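# Place the ribbed black housing on its matching color

## Task

Measure the center-to-center gap between the two raised ribs on a large face of the black housing, then set the housing on the mat rectangle whose color matches that gap: 12 mm means yellow, 18 mm white, 24 mm blue, 30 mm red. At the end the gripper must not be touching the housing.

## Robot and tools

Robot: a single arm ending in a two-finger parallel gripper, simulated. Its fingers point along the gripper's +z axis and close along its y axis. The reported end_effector_position is the spot between the pads when they are shut; closed fingertips extend about 22 mm past it, open ones about 9 mm. A flat block juts roughly 9 cm from the last joint's axis toward gripper +x and rotates with the hand, so it can hit things. While closing, the fingertips travel about 13 mm farther from the arm, so keep that clearance over a surface.

Frames: results use the scene frame, origin on the table top below the arm base, +z up, +y to the left when facing along +x. Positions are in metres, orientation as a quaternion wxyz, velocities in m/s and rad/s. The base may be tilted and the printed hand position can be off, worse at long reach. Motion commands, however, are written in the gripper's own axes.

Row format (shared by both motion tools): 9 numbers, each in [-1, 1]: dx, dy, dz, rx, ry, rz, position, force_limit, speed. The first six are an offset, not a pose: they are measured in gripper axes from the gripper's measured pose at the start of the action (for the first action of a call, from the last pose a result reported). Scale: 1.0 equals 0.6 m or 180 degrees; rx, ry, rz form one rotation vector. position: +1 fully open (85 mm), about -0.8 pads touch, -1 squeezes until blocked. force_limit: per-pad force, roughly 20 N at -1, 128 N at 0, 235 N at +1 (on a 40 mm object after a slow close). speed: finger gap rate, about 20 mm/s at -1, 85 at 0, 150 at +1; faster closes grip somewhat harder. Optionally 6 more numbers 0 to 1 may follow: per-joint stiffness scales in Joint positions order, lasting until changed.

execute_actions(actions): a list of up to 15 actions; each action is a table of up to 15 rows, one row per 1/30 s step; a short table repeats its final row to fill 15 steps. Every row is an offset from the action's start pose, not from the row before. An empty list just returns state and images. Each step the commanded pose is clipped to within 100 mm and 16 degrees of the measured one, so big offsets need several actions; motion lags commands by about 0.17 s.

move(target, speed, stop_force, blocking): target is one 9-number row, offset from the pose in the latest result showing one; the gripper follows a straight line to it. speed is in m/s, 0.002 to 0.5 (default 0.25); rotation is capped at twice that in rad/s. Paths last 0.5 to 10 s. stop_force (9 to 40 N, not usable in the first 0.2 s) ends the path when the wrist sensor feels that much extra push against the motion; use it with very slow speed when approaching contact, and omit it when pulling away from something you press on, and don't trust it on rotating moves. blocking=false returns after 0.5 s while the arm keeps going (not allowed with stop_force); then use wait(0) until the end shows, since other motion commands are refused meanwhile. The result adds a move: line, e.g. done, contact, off_target, moving, held or fault, plus which limits acted (paced = clipped pose, held = some steps blocked) and distance from target. The path does not avoid obstacles; the arm is stiff, so aiming past a firm contact can trigger a fault.

wait(seconds): 0 to 10 s, holds the last command. stop(): brakes a running move; fingers continue. zoom_image(camera, region): enlarges [x0, y0, x1, y1] pixels (max 504 by 504) of cam_head_left (896x504), cam_head_right (896x504) or cam_wrist (616x616); useful for reading the rib spacing and mat colors. finished_scene(scene): ends the current scene by number, irreversibly; release the housing and move clear first.

Reading results: the state line gives pose and velocities; Hand target is where the controller now drives. A pose unreachable line means the clearance check altered or blocked the command. object_status: 0 moving, 1 blocked while opening, 2 blocked while closing (a grip), 3 reached the commanded position or fully shut. A firm grip is position -1 with status 2. Changing position by at least 0.01 is needed before a new force_limit or speed applies. position_measured is in counts: 3 open, ~78 = 60 mm, ~130 = 40 mm, ~180 = 20 mm, ~230 pads meet. touch_left (-y finger) and touch_right (+y finger) each give 28 cells in 7 groups of 4, from the pad's free end toward the arm; empty cells read near 0, about 30 per cell at 10 N, 140 at 50 N, 240 at 100 N. Wrist force and torque are in gripper axes, saturate near 50 N, carry offsets of a few N, and show force pointing from a touched surface into the arm.

Avoid: joint torque at the load limits (133 N m for the big joints, 24.9 N m for the wrist joints) or any outside force of 150 N, which halts the arm for 10 s; long heavy holding that overheats motors (warning at 70 °C, brake at 85 °C); dropping, slamming or pushing hard on the housing; and knocking anything off the table. Brief external tugs on a held part may occur, so grip securely. Faster, smoother motion with less effort is preferred.

Each tool is called by a JSON object that holds its "name" and its "arguments", one argument or row to a line.

## Session

{"name": "execute_actions", "arguments": {
  "actions": []
}}

Scene clock: 0.00 s.
end_effector_position=(+0.1797, -0.1509, +0.1479) position_measured=3 object_status=3 touch_left=n/a touch_right=n/a end_effector_quat_wxyz=(+0.291, +0.737, -0.601, -0.103) end_effector_velocity=(+0.000, +0.000, -0.000) end_effector_angular_velocity=(+0.000, -0.001, +0.000)
Joint positions: [-0.689 -0.91   2.73  -3.54  -2.079 -2.358]
Joint velocities: [-0.    -0.    -0.    -0.     0.001 -0.   ]
Joint torques (N m, as the arm reports them, + toward a larger angle): no reading
Motor temperatures (°C, as the motors report them): [29 24 26 31 35 31]
Wrist force (N, on the end effector, along its own x y z axes, offset not removed): no reading
Wrist torque (N m, same axes, about the end effector's origin, offset not removed): no reading
Hand target: +0.180, -0.151, +0.148; +0.291, +0.737, -0.601, -0.103
Joint stiffness scale: [1. 1. 1. 1. 1. 1.]

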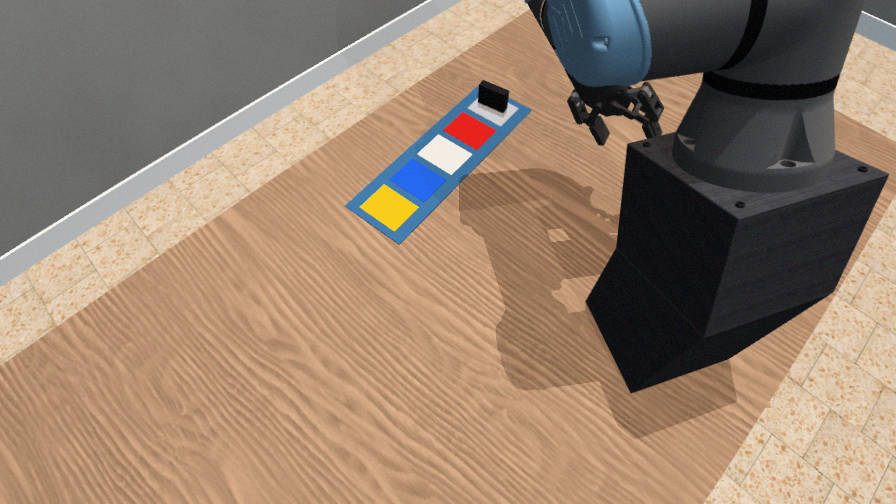

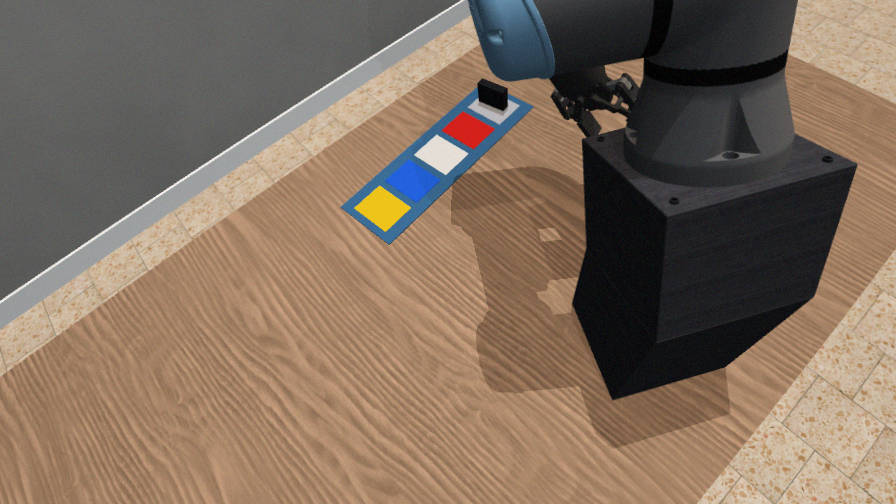

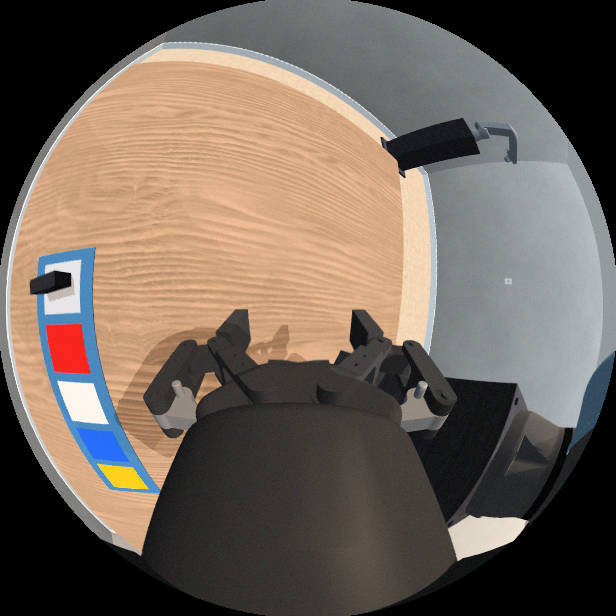

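{"name": "move", "arguments": {
  "target": [0.212,-0.217,-0.198,0.203,0.072,-0.42,1,0,0],
  "speed": 0.4
}}

{"name": "zoom_image", "arguments": {
  "camera": "cam_head_left",
  "region": [450,60,550,140]
}}

Scene clock: 13.47 s.
end_effector_position=(+0.3780, -0.2193, +0.1965) position_measured=3 object_status=3 touch_left=((6 -11 5 -5) (0 4 -13 7) (-28 0 12 -16) (-9 -12 -5 -12) (-1 6 -11 -10) (2 1 -3 4) (25 -5 17 -1)) touch_right=((21 11 -10 -12) (24 6 13 7) (-4 -4 25 1) (5 13 10 -13) (4 -29 -4 3) (-5 -8 -6 11) (16 -6 15 2)) end_effector_quat_wxyz=(-0.000, +1.000, -0.000, -0.001) end_effector_velocity=(-0.001, +0.002, -0.001) end_effector_angular_velocity=(+0.016, +0.007, +0.007)
Joint positions: [-0.95  -1.443  2.522 -3.021 -1.404 -4.026]
Joint velocities: [-0.001 -0.    -0.005  0.023  0.005 -0.011]
Joint torques (N m, as the arm reports them, + toward a larger angle): [  2.17 -25.95  -8.72  -3.01   0.39  -0.12]
Motor temperatures (°C, as the motors report them): [29 24 26 31 35 31]
Wrist force (N, on the end effector, along its own x y z axes, offset not removed): [-1.7 -0.7 0.3]
Wrist torque (N m, same axes, about the end effector's origin, offset not removed): [0.07 0.34 0.00]
Hand target: +0.379, -0.221, +0.198; +0.000, +1.000, +0.000, +0.000
Off the commanded pose: 0.002 m, 0 deg.
Joint stiffness scale: [1. 1. 1. 1. 1. 1.]
move: done

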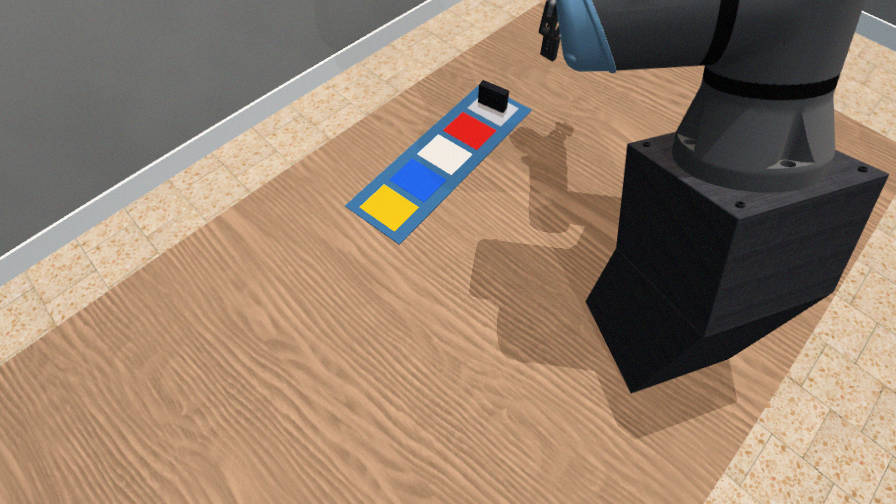

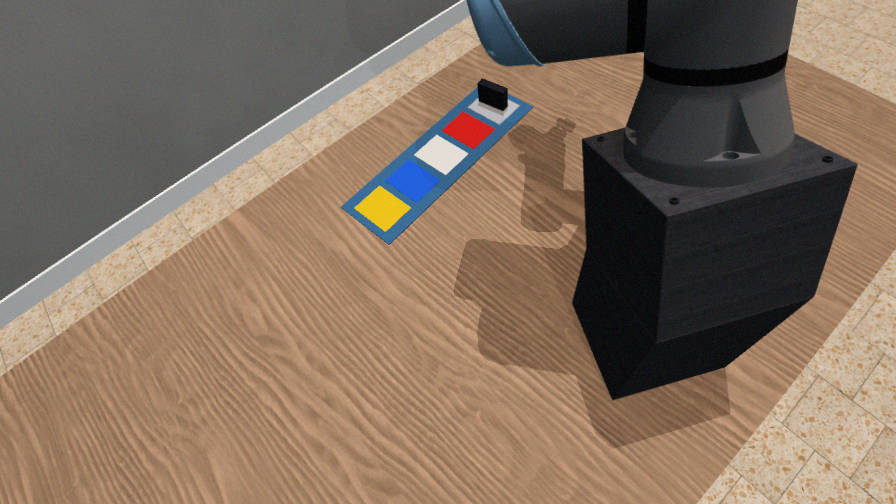

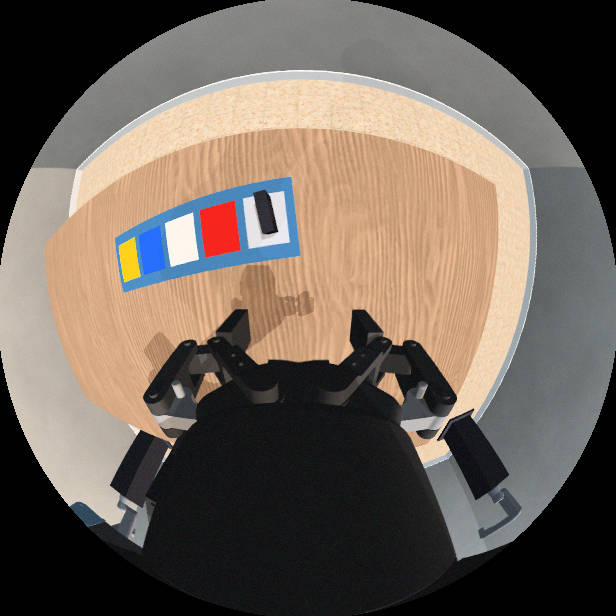

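Region (450, 60, 550, 140) of cam_head_left's 896x504 image, scaled by 5.040, with more detail than that image has; it fills the top 403 rows of this view, and the rest is white.

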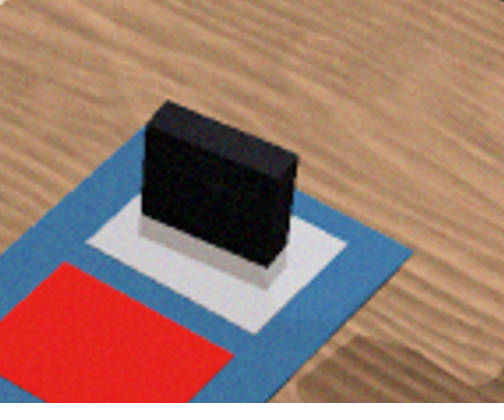

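{"name": "move", "arguments": {
  "target": [0.19,-0.1,0.16,0,0,-0.06,1,0,0]
}}

Scene clock: 19.23 s.
end_effector_position=(+0.4915, -0.1597, +0.1017) position_measured=3 object_status=3 touch_left=((6 11 -9 11) (3 7 -1 0) (-5 17 -21 7) (-3 -23 0 13) (0 8 10 3) (3 -2 16 26) (-22 -5 15 20)) touch_right=((4 -6 -16 14) (21 -1 6 13) (11 3 2 6) (-7 -15 27 2) (10 1 13 16) (-5 -10 2 19) (13 25 14 8)) end_effector_quat_wxyz=(-0.000, +0.996, +0.093, -0.000) end_effector_velocity=(+0.001, -0.001, -0.002) end_effector_angular_velocity=(-0.003, +0.003, -0.001)
Joint positions: [-0.618 -1.076  2.235 -3.135 -1.529 -3.905]
Joint velocities: [ 0.002  0.006 -0.006  0.002 -0.005  0.003]
Joint torques (N m, as the arm reports them, + toward a larger angle): [  6.46 -30.13  -6.11  -2.96  -0.19   0.68]
Motor temperatures (°C, as the motors report them): [29 24 26 31 35 31]
Wrist force (N, on the end effector, along its own x y z axes, offset not removed): [1.7 -0.4 0.3]
Wrist torque (N m, same axes, about the end effector's origin, offset not removed): [0.04 -0.28 -0.04]
Hand target: +0.492, -0.159, +0.100; -0.001, +0.996, +0.094, -0.001
Off the commanded pose: 0.001 m, 0 deg.
Joint stiffness scale: [1. 1. 1. 1. 1. 1.]
move: done

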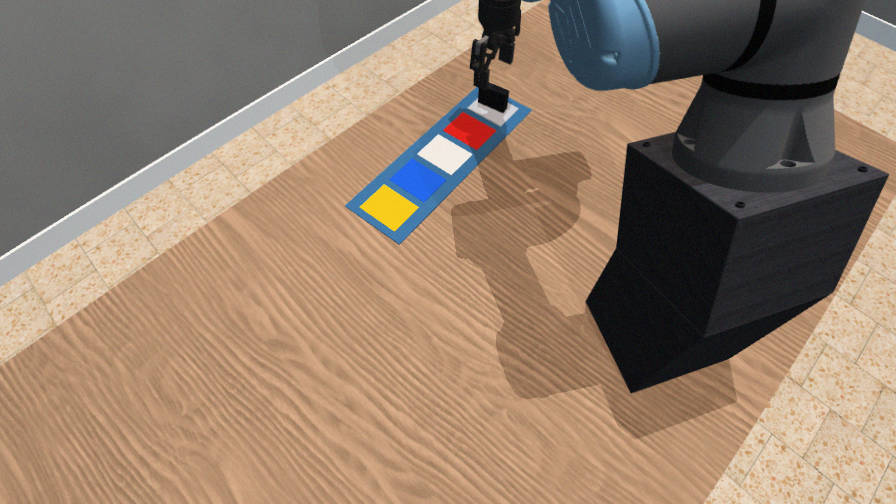

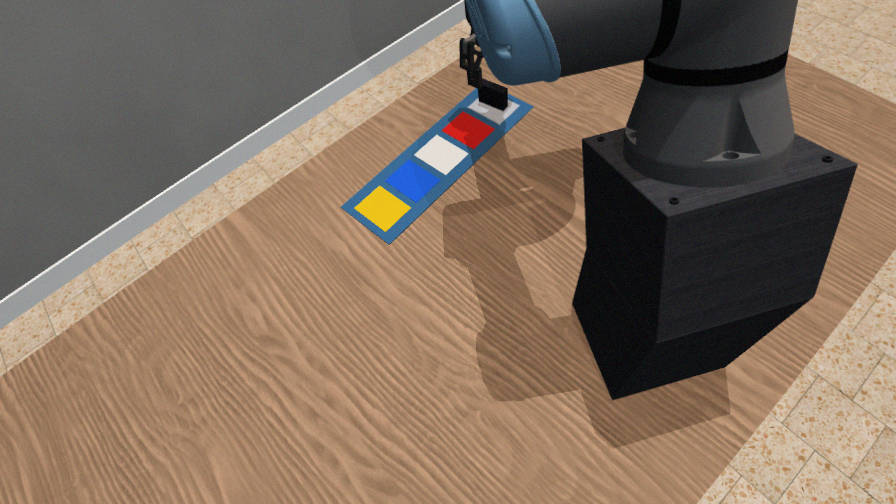

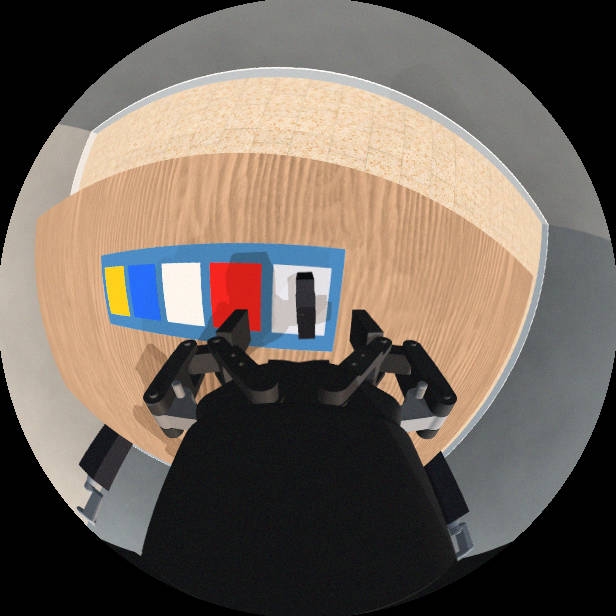

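{"name": "move", "arguments": {
  "target": [0,0.008,0.103,0,0,-0.01,1,0,0],
  "speed": 0.1
}}

{"name": "move", "arguments": {
  "target": [0,0,0,0,0,0,-1,-0.6,0]
}}

Scene clock: 24.93 s.
end_effector_position=(+0.4919, -0.1638, +0.0411) position_measured=3 object_status=3 touch_left=((-2 0 -16 -2) (-1 5 9 -2) (-9 1 19 -1) (4 4 -20 -2) (29 4 -11 -4) (5 -2 3 -7) (12 -4 -13 -18)) touch_right=((6 3 2 -5) (-16 -1 -8 11) (3 0 -11 -1) (22 5 -7 2) (0 2 -11 26) (-4 -3 8 -3) (5 16 -24 10)) end_effector_quat_wxyz=(-0.000, +0.994, +0.109, -0.001) end_effector_velocity=(+0.001, -0.001, -0.001) end_effector_angular_velocity=(-0.001, -0.001, +0.001)
Joint positions: [-0.619 -0.9    2.157 -3.232 -1.529 -3.938]
Joint velocities: [-0.     0.004 -0.003 -0.003 -0.    -0.001]
Joint torques (N m, as the arm reports them, + toward a larger angle): [  3.66 -32.05  -3.04  -3.57   0.55  -0.36]
Motor temperatures (°C, as the motors report them): [29 24 26 31 35 31]
Wrist force (N, on the end effector, along its own x y z axes, offset not removed): [0.3 -0.6 0.8]
Wrist torque (N m, same axes, about the end effector's origin, offset not removed): [0.00 0.07 -0.03]
Hand target: +0.492, -0.164, +0.040; -0.000, +0.994, +0.109, -0.000
Off the commanded pose: 0.001 m, 0 deg.
Joint stiffness scale: [1. 1. 1. 1. 1. 1.]
move: done

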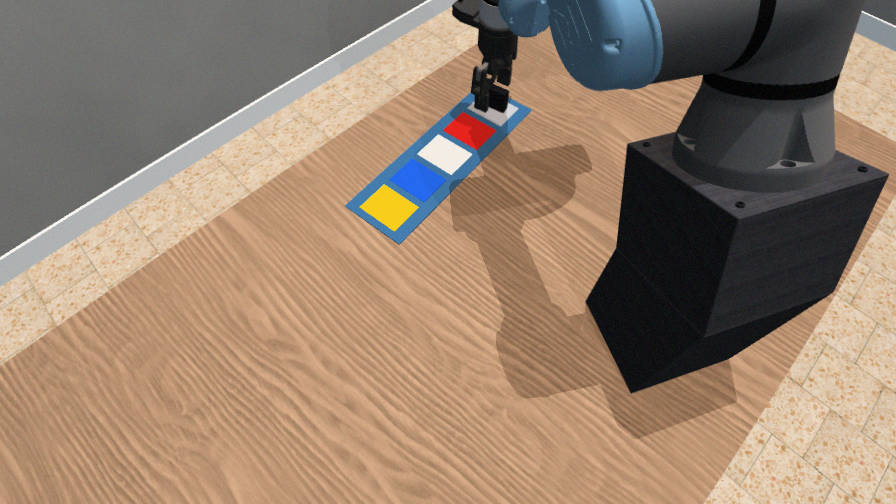

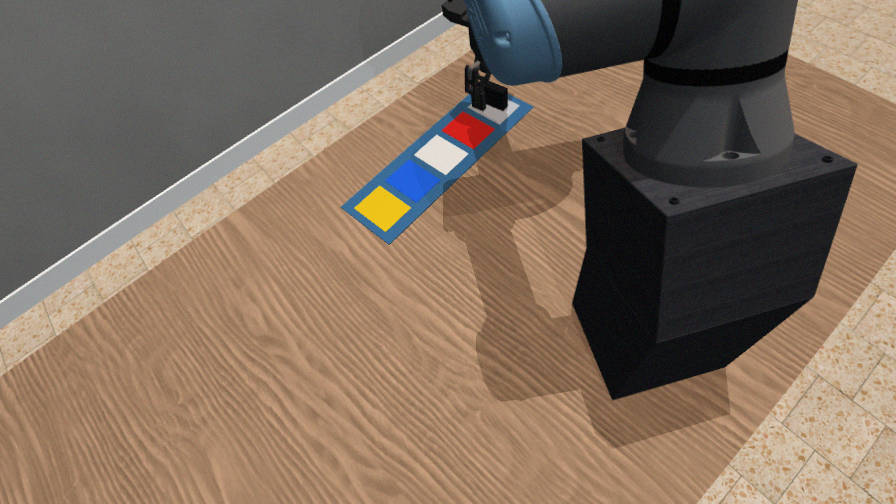

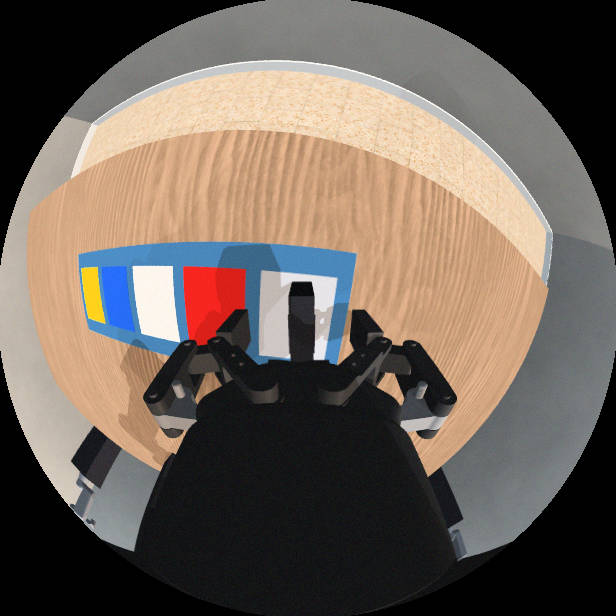

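Scene clock: 26.03 s.
end_effector_position=(+0.4919, -0.1638, +0.0411) position_measured=184 object_status=2 touch_left=((21 15 5 -18) (58 70 45 57) (201 287 217 296) (130 122 138 134) (619 492 509 521) (57 105 120 95) (-3 -9 -22 -15)) touch_right=((0 13 -11 13) (71 105 45 35) (334 432 360 448) (107 101 95 80) (289 374 237 335) (46 35 64 33) (-6 -19 32 -7)) end_effector_quat_wxyz=(-0.000, +0.994, +0.109, -0.001) end_effector_velocity=(+0.000, +0.000, +0.000) end_effector_angular_velocity=(+0.001, -0.000, +0.000)
Joint positions: [-0.619 -0.9    2.157 -3.232 -1.529 -3.938]
Joint velocities: [0.001 0.    0.    0.    0.    0.   ]
Joint torques (N m, as the arm reports them, + toward a larger angle): [  5.4  -37.18  -0.36  -3.33   0.37  -0.09]
Motor temperatures (°C, as the motors report them): [29 24 26 31 35 31]
Wrist force (N, on the end effector, along its own x y z axes, offset not removed): [-0.5 0.5 -0.4]
Wrist torque (N m, same axes, about the end effector's origin, offset not removed): [0.32 0.21 0.01]
Hand target: +0.492, -0.164, +0.041; -0.000, +0.994, +0.109, -0.001
Off the commanded pose: 0.000 m, 0 deg.
Joint stiffness scale: [1. 1. 1. 1. 1. 1.]
move: done

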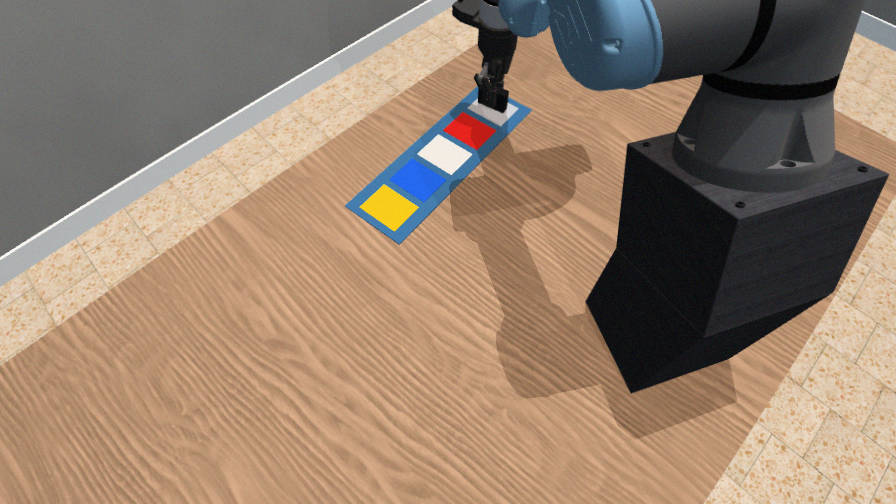

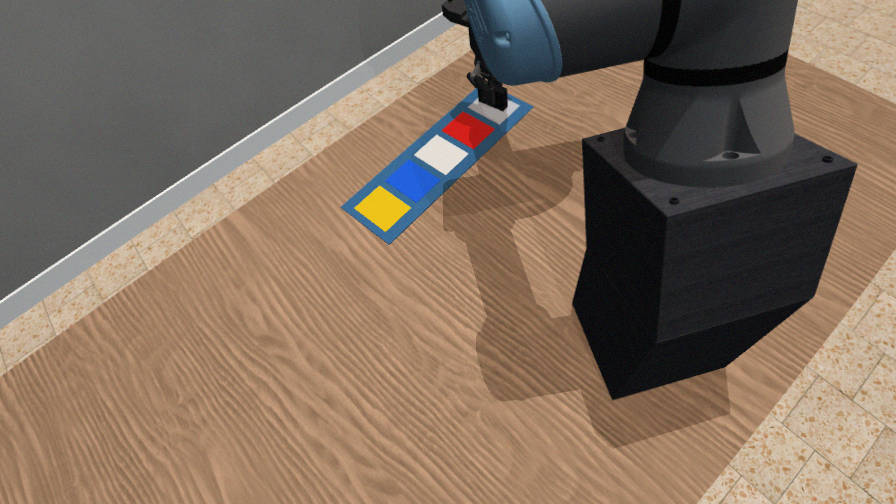

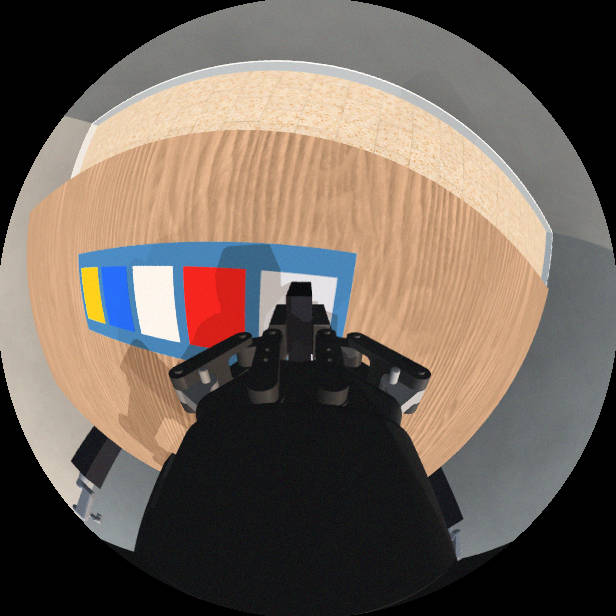

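{"name": "move", "arguments": {
  "target": [0,0,-0.03,0,0,0,-1,-0.6,0],
  "speed": 0.1
}}

{"name": "move", "arguments": {
  "target": [0.05,-0.56,0.015,0,0,0.03,-1,-0.6,0]
}}

{"name": "zoom_image", "arguments": {
  "camera": "cam_head_left",
  "region": [320,60,550,260]
}}

Scene clock: 31.67 s.
end_effector_position=(+0.4929, -0.1636, +0.0580) position_measured=184 object_status=2 touch_left=((27 14 -5 6) (51 71 41 66) (250 282 237 305) (141 123 121 150) (637 497 516 509) (79 84 124 93) (3 26 11 4)) touch_right=((-6 -5 -10 -7) (71 108 70 51) (339 413 385 450) (111 138 89 75) (300 377 227 299) (45 28 45 48) (10 -17 -11 -5)) end_effector_quat_wxyz=(-0.000, +0.994, +0.109, -0.000) end_effector_velocity=(-0.003, +0.002, -0.000) end_effector_angular_velocity=(+0.004, +0.008, -0.000)
Joint positions: [-0.619 -0.948  2.178 -3.206 -1.529 -3.939]
Joint velocities: [-0.    -0.002  0.004  0.008 -0.001 -0.001]
Joint torques (N m, as the arm reports them, + toward a larger angle): [  3.88 -35.92   0.66  -3.     0.49  -0.41]
Motor temperatures (°C, as the motors report them): [29 24 26 31 35 31]
Wrist force (N, on the end effector, along its own x y z axes, offset not removed): [1.1 3.1 2.9]
Wrist torque (N m, same axes, about the end effector's origin, offset not removed): [0.75 -0.19 -0.04]
Hand target: +0.492, -0.164, +0.059; -0.000, +0.994, +0.109, -0.001
Off the commanded pose: 0.001 m, 0 deg.
Joint stiffness scale: [1. 1. 1. 1. 1. 1.]
move: done

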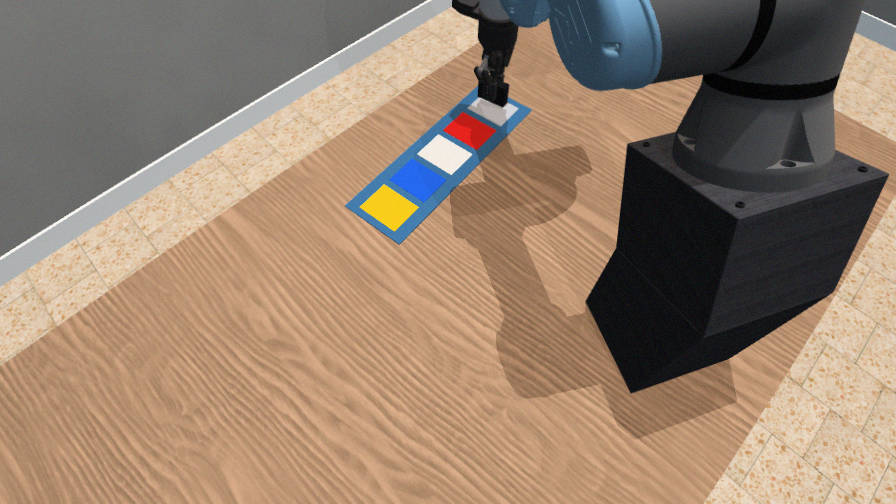

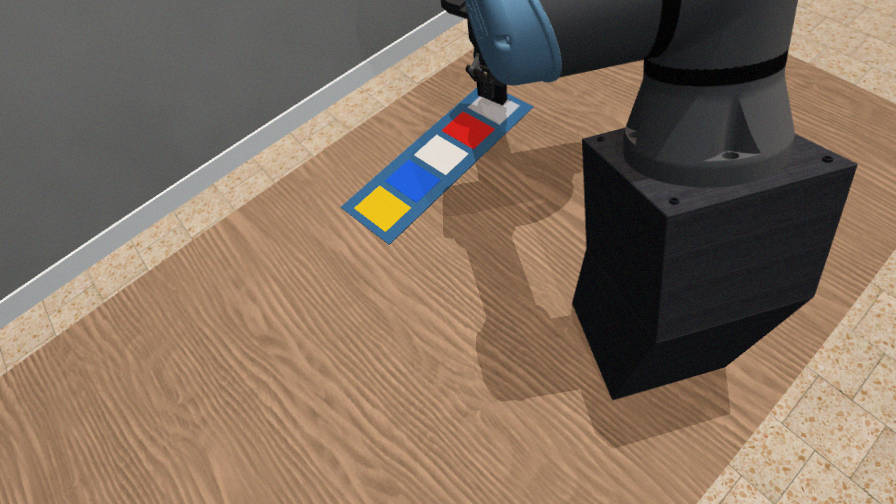

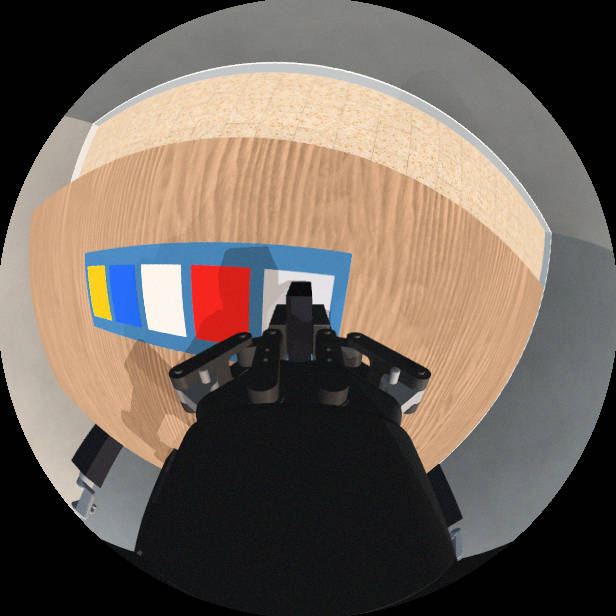

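Scene clock: 33.70 s.
end_effector_position=(+0.4500, +0.1703, +0.0501) position_measured=184 object_status=2 touch_left=((18 1 -4 -2) (46 61 45 63) (238 273 229 291) (141 129 127 138) (623 485 493 515) (51 105 120 103) (-10 9 31 3)) touch_right=((6 0 -1 1) (79 104 74 56) (319 420 362 459) (101 155 102 98) (314 387 240 322) (39 58 60 38) (11 -19 -3 1)) end_effector_quat_wxyz=(-0.001, +0.998, +0.062, +0.001) end_effector_velocity=(-0.002, +0.001, -0.001) end_effector_angular_velocity=(-0.007, +0.010, -0.009)
Joint positions: [ 0.061 -0.74   2.193 -3.373 -1.786 -3.211]
Joint velocities: [ 0.006  0.002 -0.005  0.015 -0.009  0.018]
Joint torques (N m, as the arm reports them, + toward a larger angle): [ 18.12 -32.83  -0.95  -3.32  -0.09   0.5 ]
Motor temperatures (°C, as the motors report them): [29 24 26 31 35 31]
Wrist force (N, on the end effector, along its own x y z axes, offset not removed): [-0.4 -0.6 0.7]
Wrist torque (N m, same axes, about the end effector's origin, offset not removed): [-0.06 0.05 0.05]
Hand target: +0.450, +0.171, +0.049; -0.000, +0.998, +0.062, -0.000
Off the commanded pose: 0.001 m, 0 deg.
Joint stiffness scale: [1. 1. 1. 1. 1. 1.]
move: done

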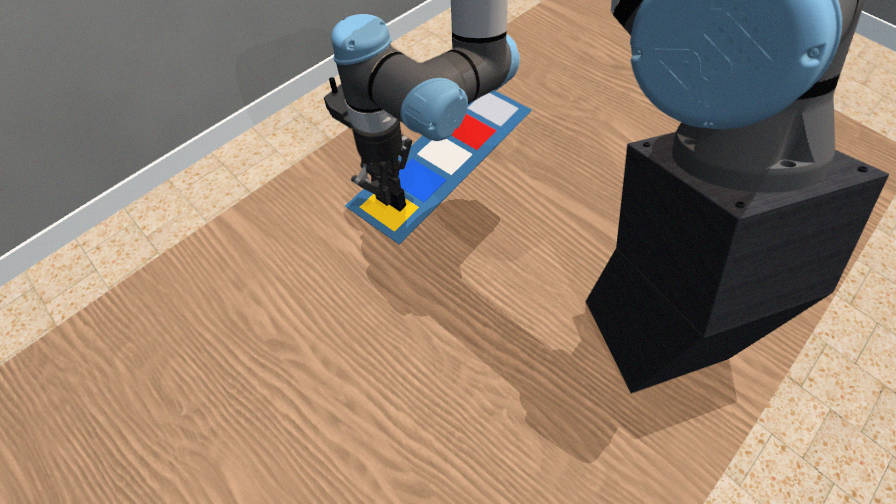

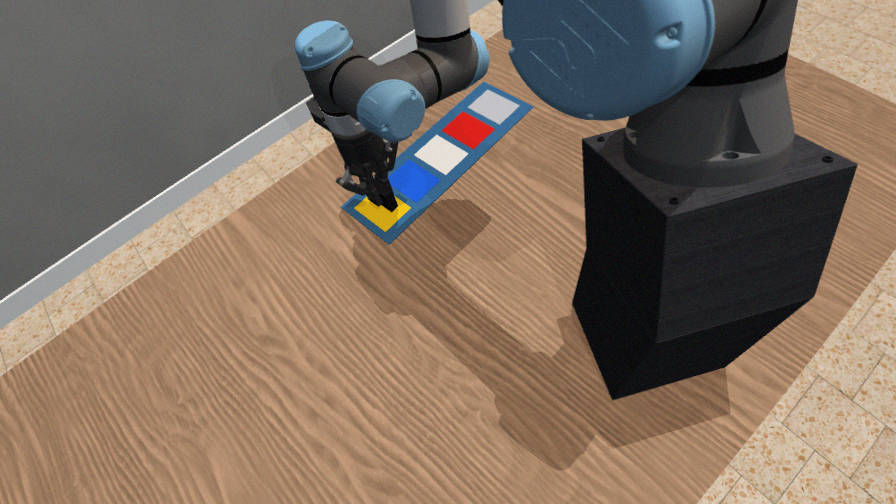

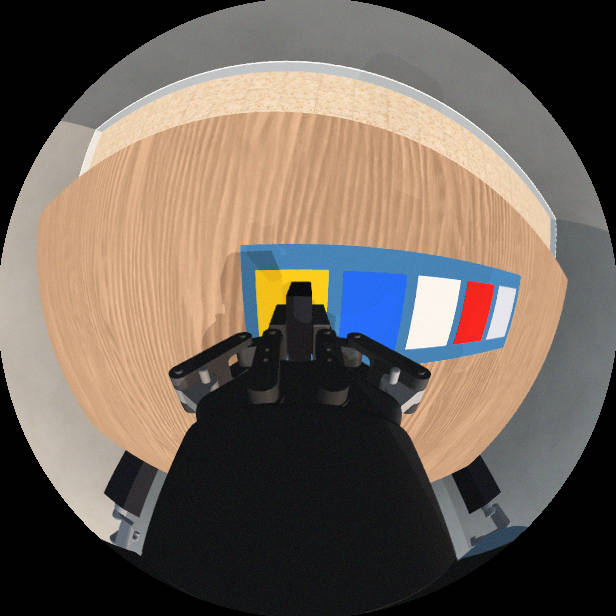

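Region (320, 60, 550, 260) of cam_head_left's 896x504 image, scaled by 2.191, with more detail than that image has; it fills the top 438 rows of this view, and the rest is white.

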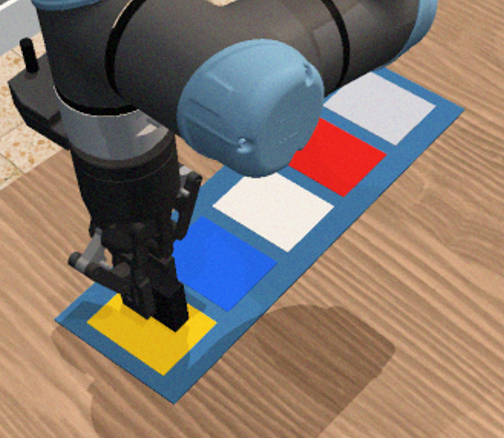

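No pedestal.

{"name": "move", "arguments": {
  "target": [0,-0.012,0.024,0,0,0,-1,-0.6,0],
  "speed": 0.008,
  "stop_force": 9
}}

{"name": "move", "arguments": {
  "target": [0,0,0,0,0,0,1,-0.6,0.5]
}}

{"name": "move", "arguments": {
  "target": [0,0,-0.1,0,0,0,1,-0.6,0.5]
}}

Scene clock: 40.87 s.
end_effector_position=(+0.4491, +0.1746, +0.0408) position_measured=184 object_status=2 touch_left=((7 5 -2 -14) (55 53 40 49) (228 243 212 281) (130 140 138 117) (646 491 479 527) (66 85 141 122) (10 1 10 5)) touch_right=((-7 0 1 -3) (74 105 56 33) (339 436 374 464) (106 139 105 106) (291 373 235 322) (16 42 64 50) (-22 17 -1 7)) end_effector_quat_wxyz=(+0.000, +0.998, +0.062, +0.001) end_effector_velocity=(-0.000, -0.000, -0.000) end_effector_angular_velocity=(+0.000, +0.000, -0.000)
Joint positions: [ 0.067 -0.711  2.176 -3.384 -1.79  -3.205]
Joint velocities: [-0. -0.  0. -0.  0.  0.]
Joint torques (N m, as the arm reports them, + toward a larger angle): [ 14.51 -33.45   1.61  -2.83   0.68  -0.02]
Motor temperatures (°C, as the motors report them): [29 24 26 31 35 31]
Wrist force (N, on the end effector, along its own x y z axes, offset not removed): [-6.5 5.4 -12.8]
Wrist torque (N m, same axes, about the end effector's origin, offset not removed): [0.55 0.34 0.10]
Hand target: +0.449, +0.175, +0.041; -0.000, +0.998, +0.062, +0.001
Off the commanded pose: 0.006 m, 0 deg.
Joint stiffness scale: [1. 1. 1. 1. 1. 1.]
move: contact

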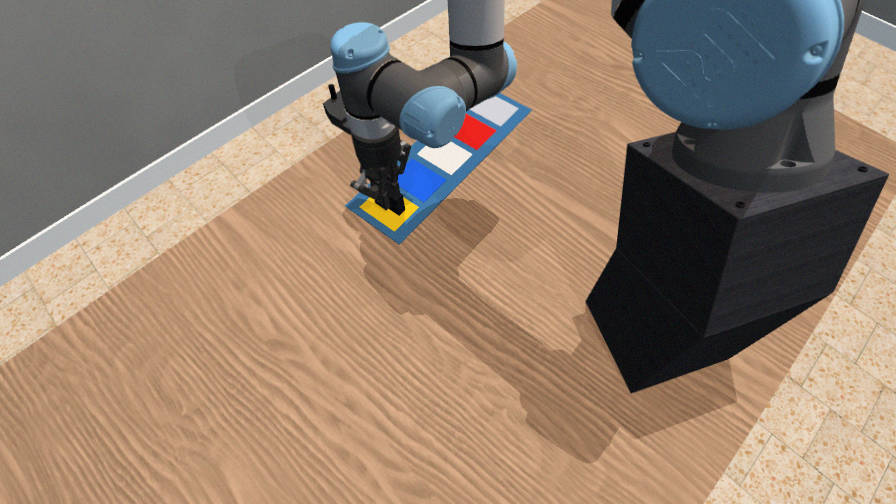

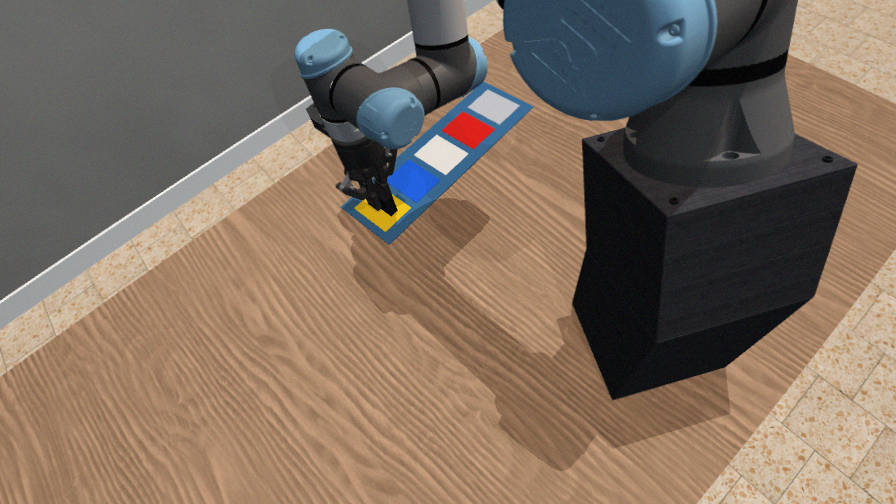

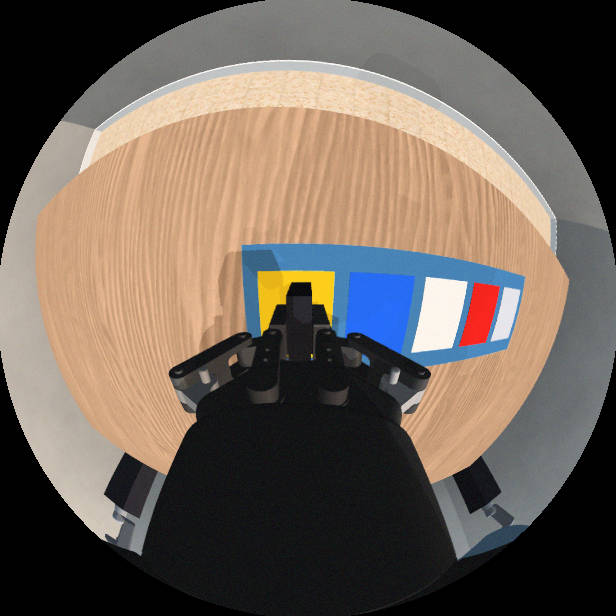

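Scene clock: 41.87 s.
end_effector_position=(+0.4492, +0.1746, +0.0409) position_measured=3 object_status=0 touch_left=((20 -33 7 -17) (29 6 -1 -7) (6 5 -2 7) (18 8 -4 -1) (-14 -2 6 -9) (18 -20 22 5) (12 9 3 -10)) touch_right=((0 7 -5 8) (27 23 -10 -17) (-28 13 8 -10) (-27 26 21 18) (-16 6 -12 -23) (-16 -10 6 2) (-10 24 -3 -15)) end_effector_quat_wxyz=(+0.000, +0.998, +0.062, +0.001) end_effector_velocity=(+0.000, +0.000, +0.000) end_effector_angular_velocity=(+0.001, -0.001, -0.000)
Joint positions: [ 0.067 -0.711  2.176 -3.384 -1.79  -3.205]
Joint velocities: [ 0.     0.    -0.    -0.001  0.001  0.   ]
Joint torques (N m, as the arm reports them, + toward a larger angle): [ 14.58 -35.06   2.58  -3.31   0.02   0.04]
Motor temperatures (°C, as the motors report them): [29 24 26 31 35 31]
Wrist force (N, on the end effector, along its own x y z axes, offset not removed): [0.2 0.0 1.1]
Wrist torque (N m, same axes, about the end effector's origin, offset not removed): [0.14 0.10 0.08]
Hand target: +0.449, +0.175, +0.041; +0.000, +0.998, +0.062, +0.001
Off the commanded pose: 0.000 m, 0 deg.
Joint stiffness scale: [1. 1. 1. 1. 1. 1.]
move: done

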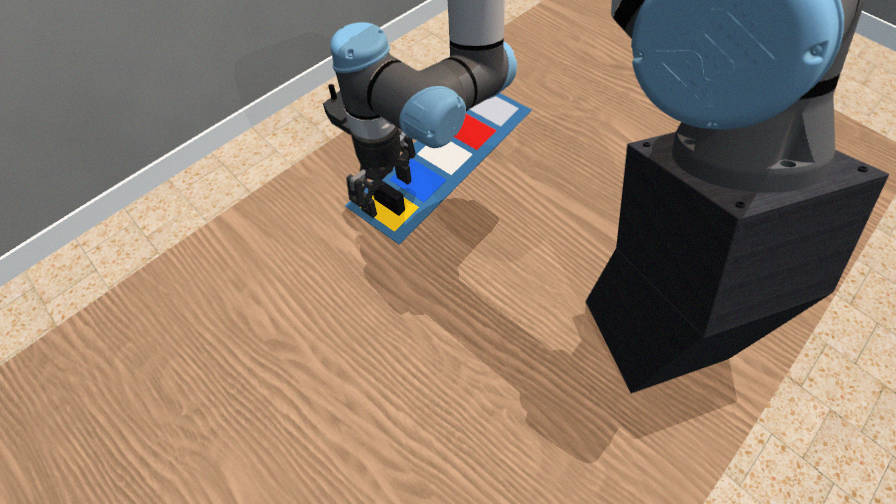

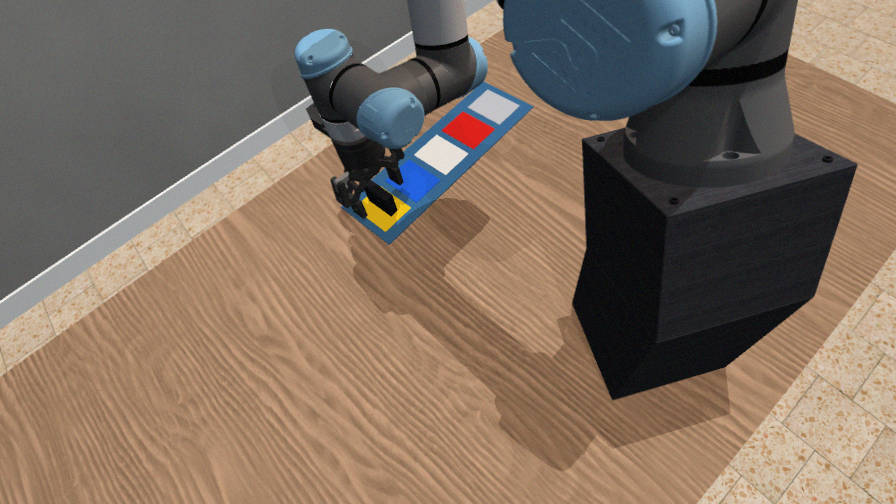

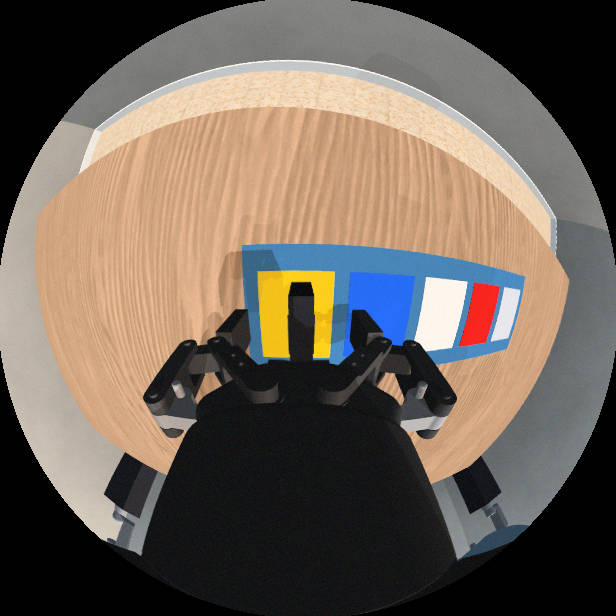

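Scene clock: 42.87 s.
end_effector_position=(+0.4500, +0.1745, +0.0995) position_measured=3 object_status=3 touch_left=((1 -5 13 -12) (14 10 21 8) (-14 -28 -2 2) (-20 12 -14 5) (10 -12 3 -10) (18 1 6 5) (-4 -5 12 3)) touch_right=((-6 3 -26 3) (38 18 -17 -41) (-25 11 3 24) (7 8 25 -2) (-31 8 -24 1) (9 -14 13 4) (4 18 11 7)) end_effector_quat_wxyz=(-0.000, +0.998, +0.062, +0.002) end_effector_velocity=(-0.002, -0.000, +0.001) end_effector_angular_velocity=(-0.001, +0.010, +0.001)
Joint positions: [ 0.096 -0.877  2.252 -3.289 -1.8   -3.177]
Joint velocities: [ 0.001 -0.007  0.002  0.016 -0.001  0.003]
Joint torques (N m, as the arm reports them, + toward a larger angle): [ 15.71 -35.18   2.72  -2.89  -0.14   0.46]
Motor temperatures (°C, as the motors report them): [29 24 26 31 35 31]
Wrist force (N, on the end effector, along its own x y z axes, offset not removed): [-0.5 0.1 1.4]
Wrist torque (N m, same axes, about the end effector's origin, offset not removed): [0.15 0.15 0.07]
Hand target: +0.449, +0.175, +0.101; +0.000, +0.998, +0.062, +0.001
Off the commanded pose: 0.002 m, 0 deg.
Joint stiffness scale: [1. 1. 1. 1. 1. 1.]
move: done

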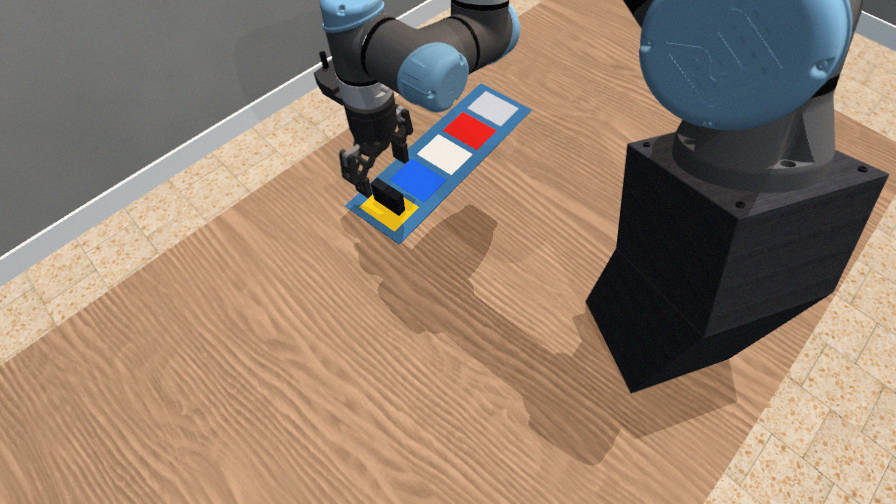

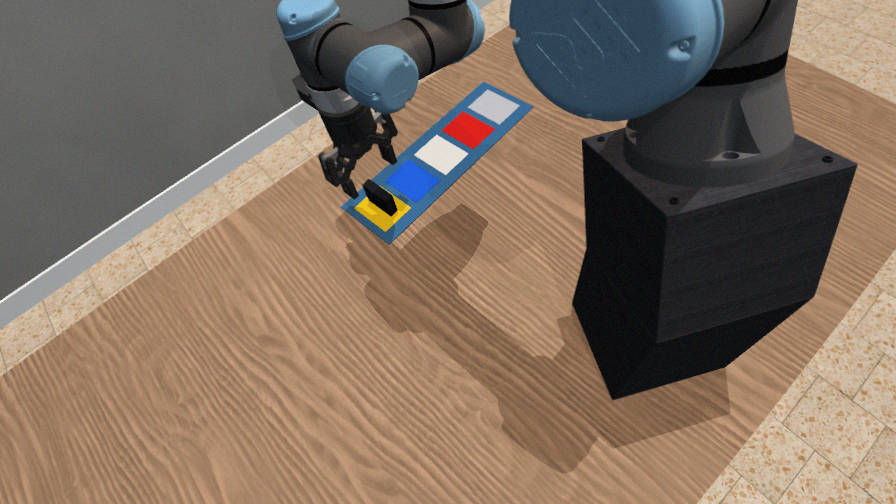

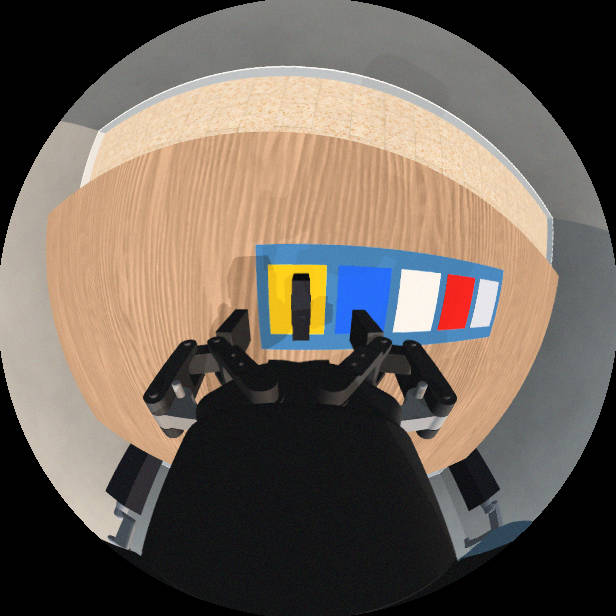

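{"name": "finished_scene", "arguments": {
  "scene": 1
}}

The scene is finished: the task was done.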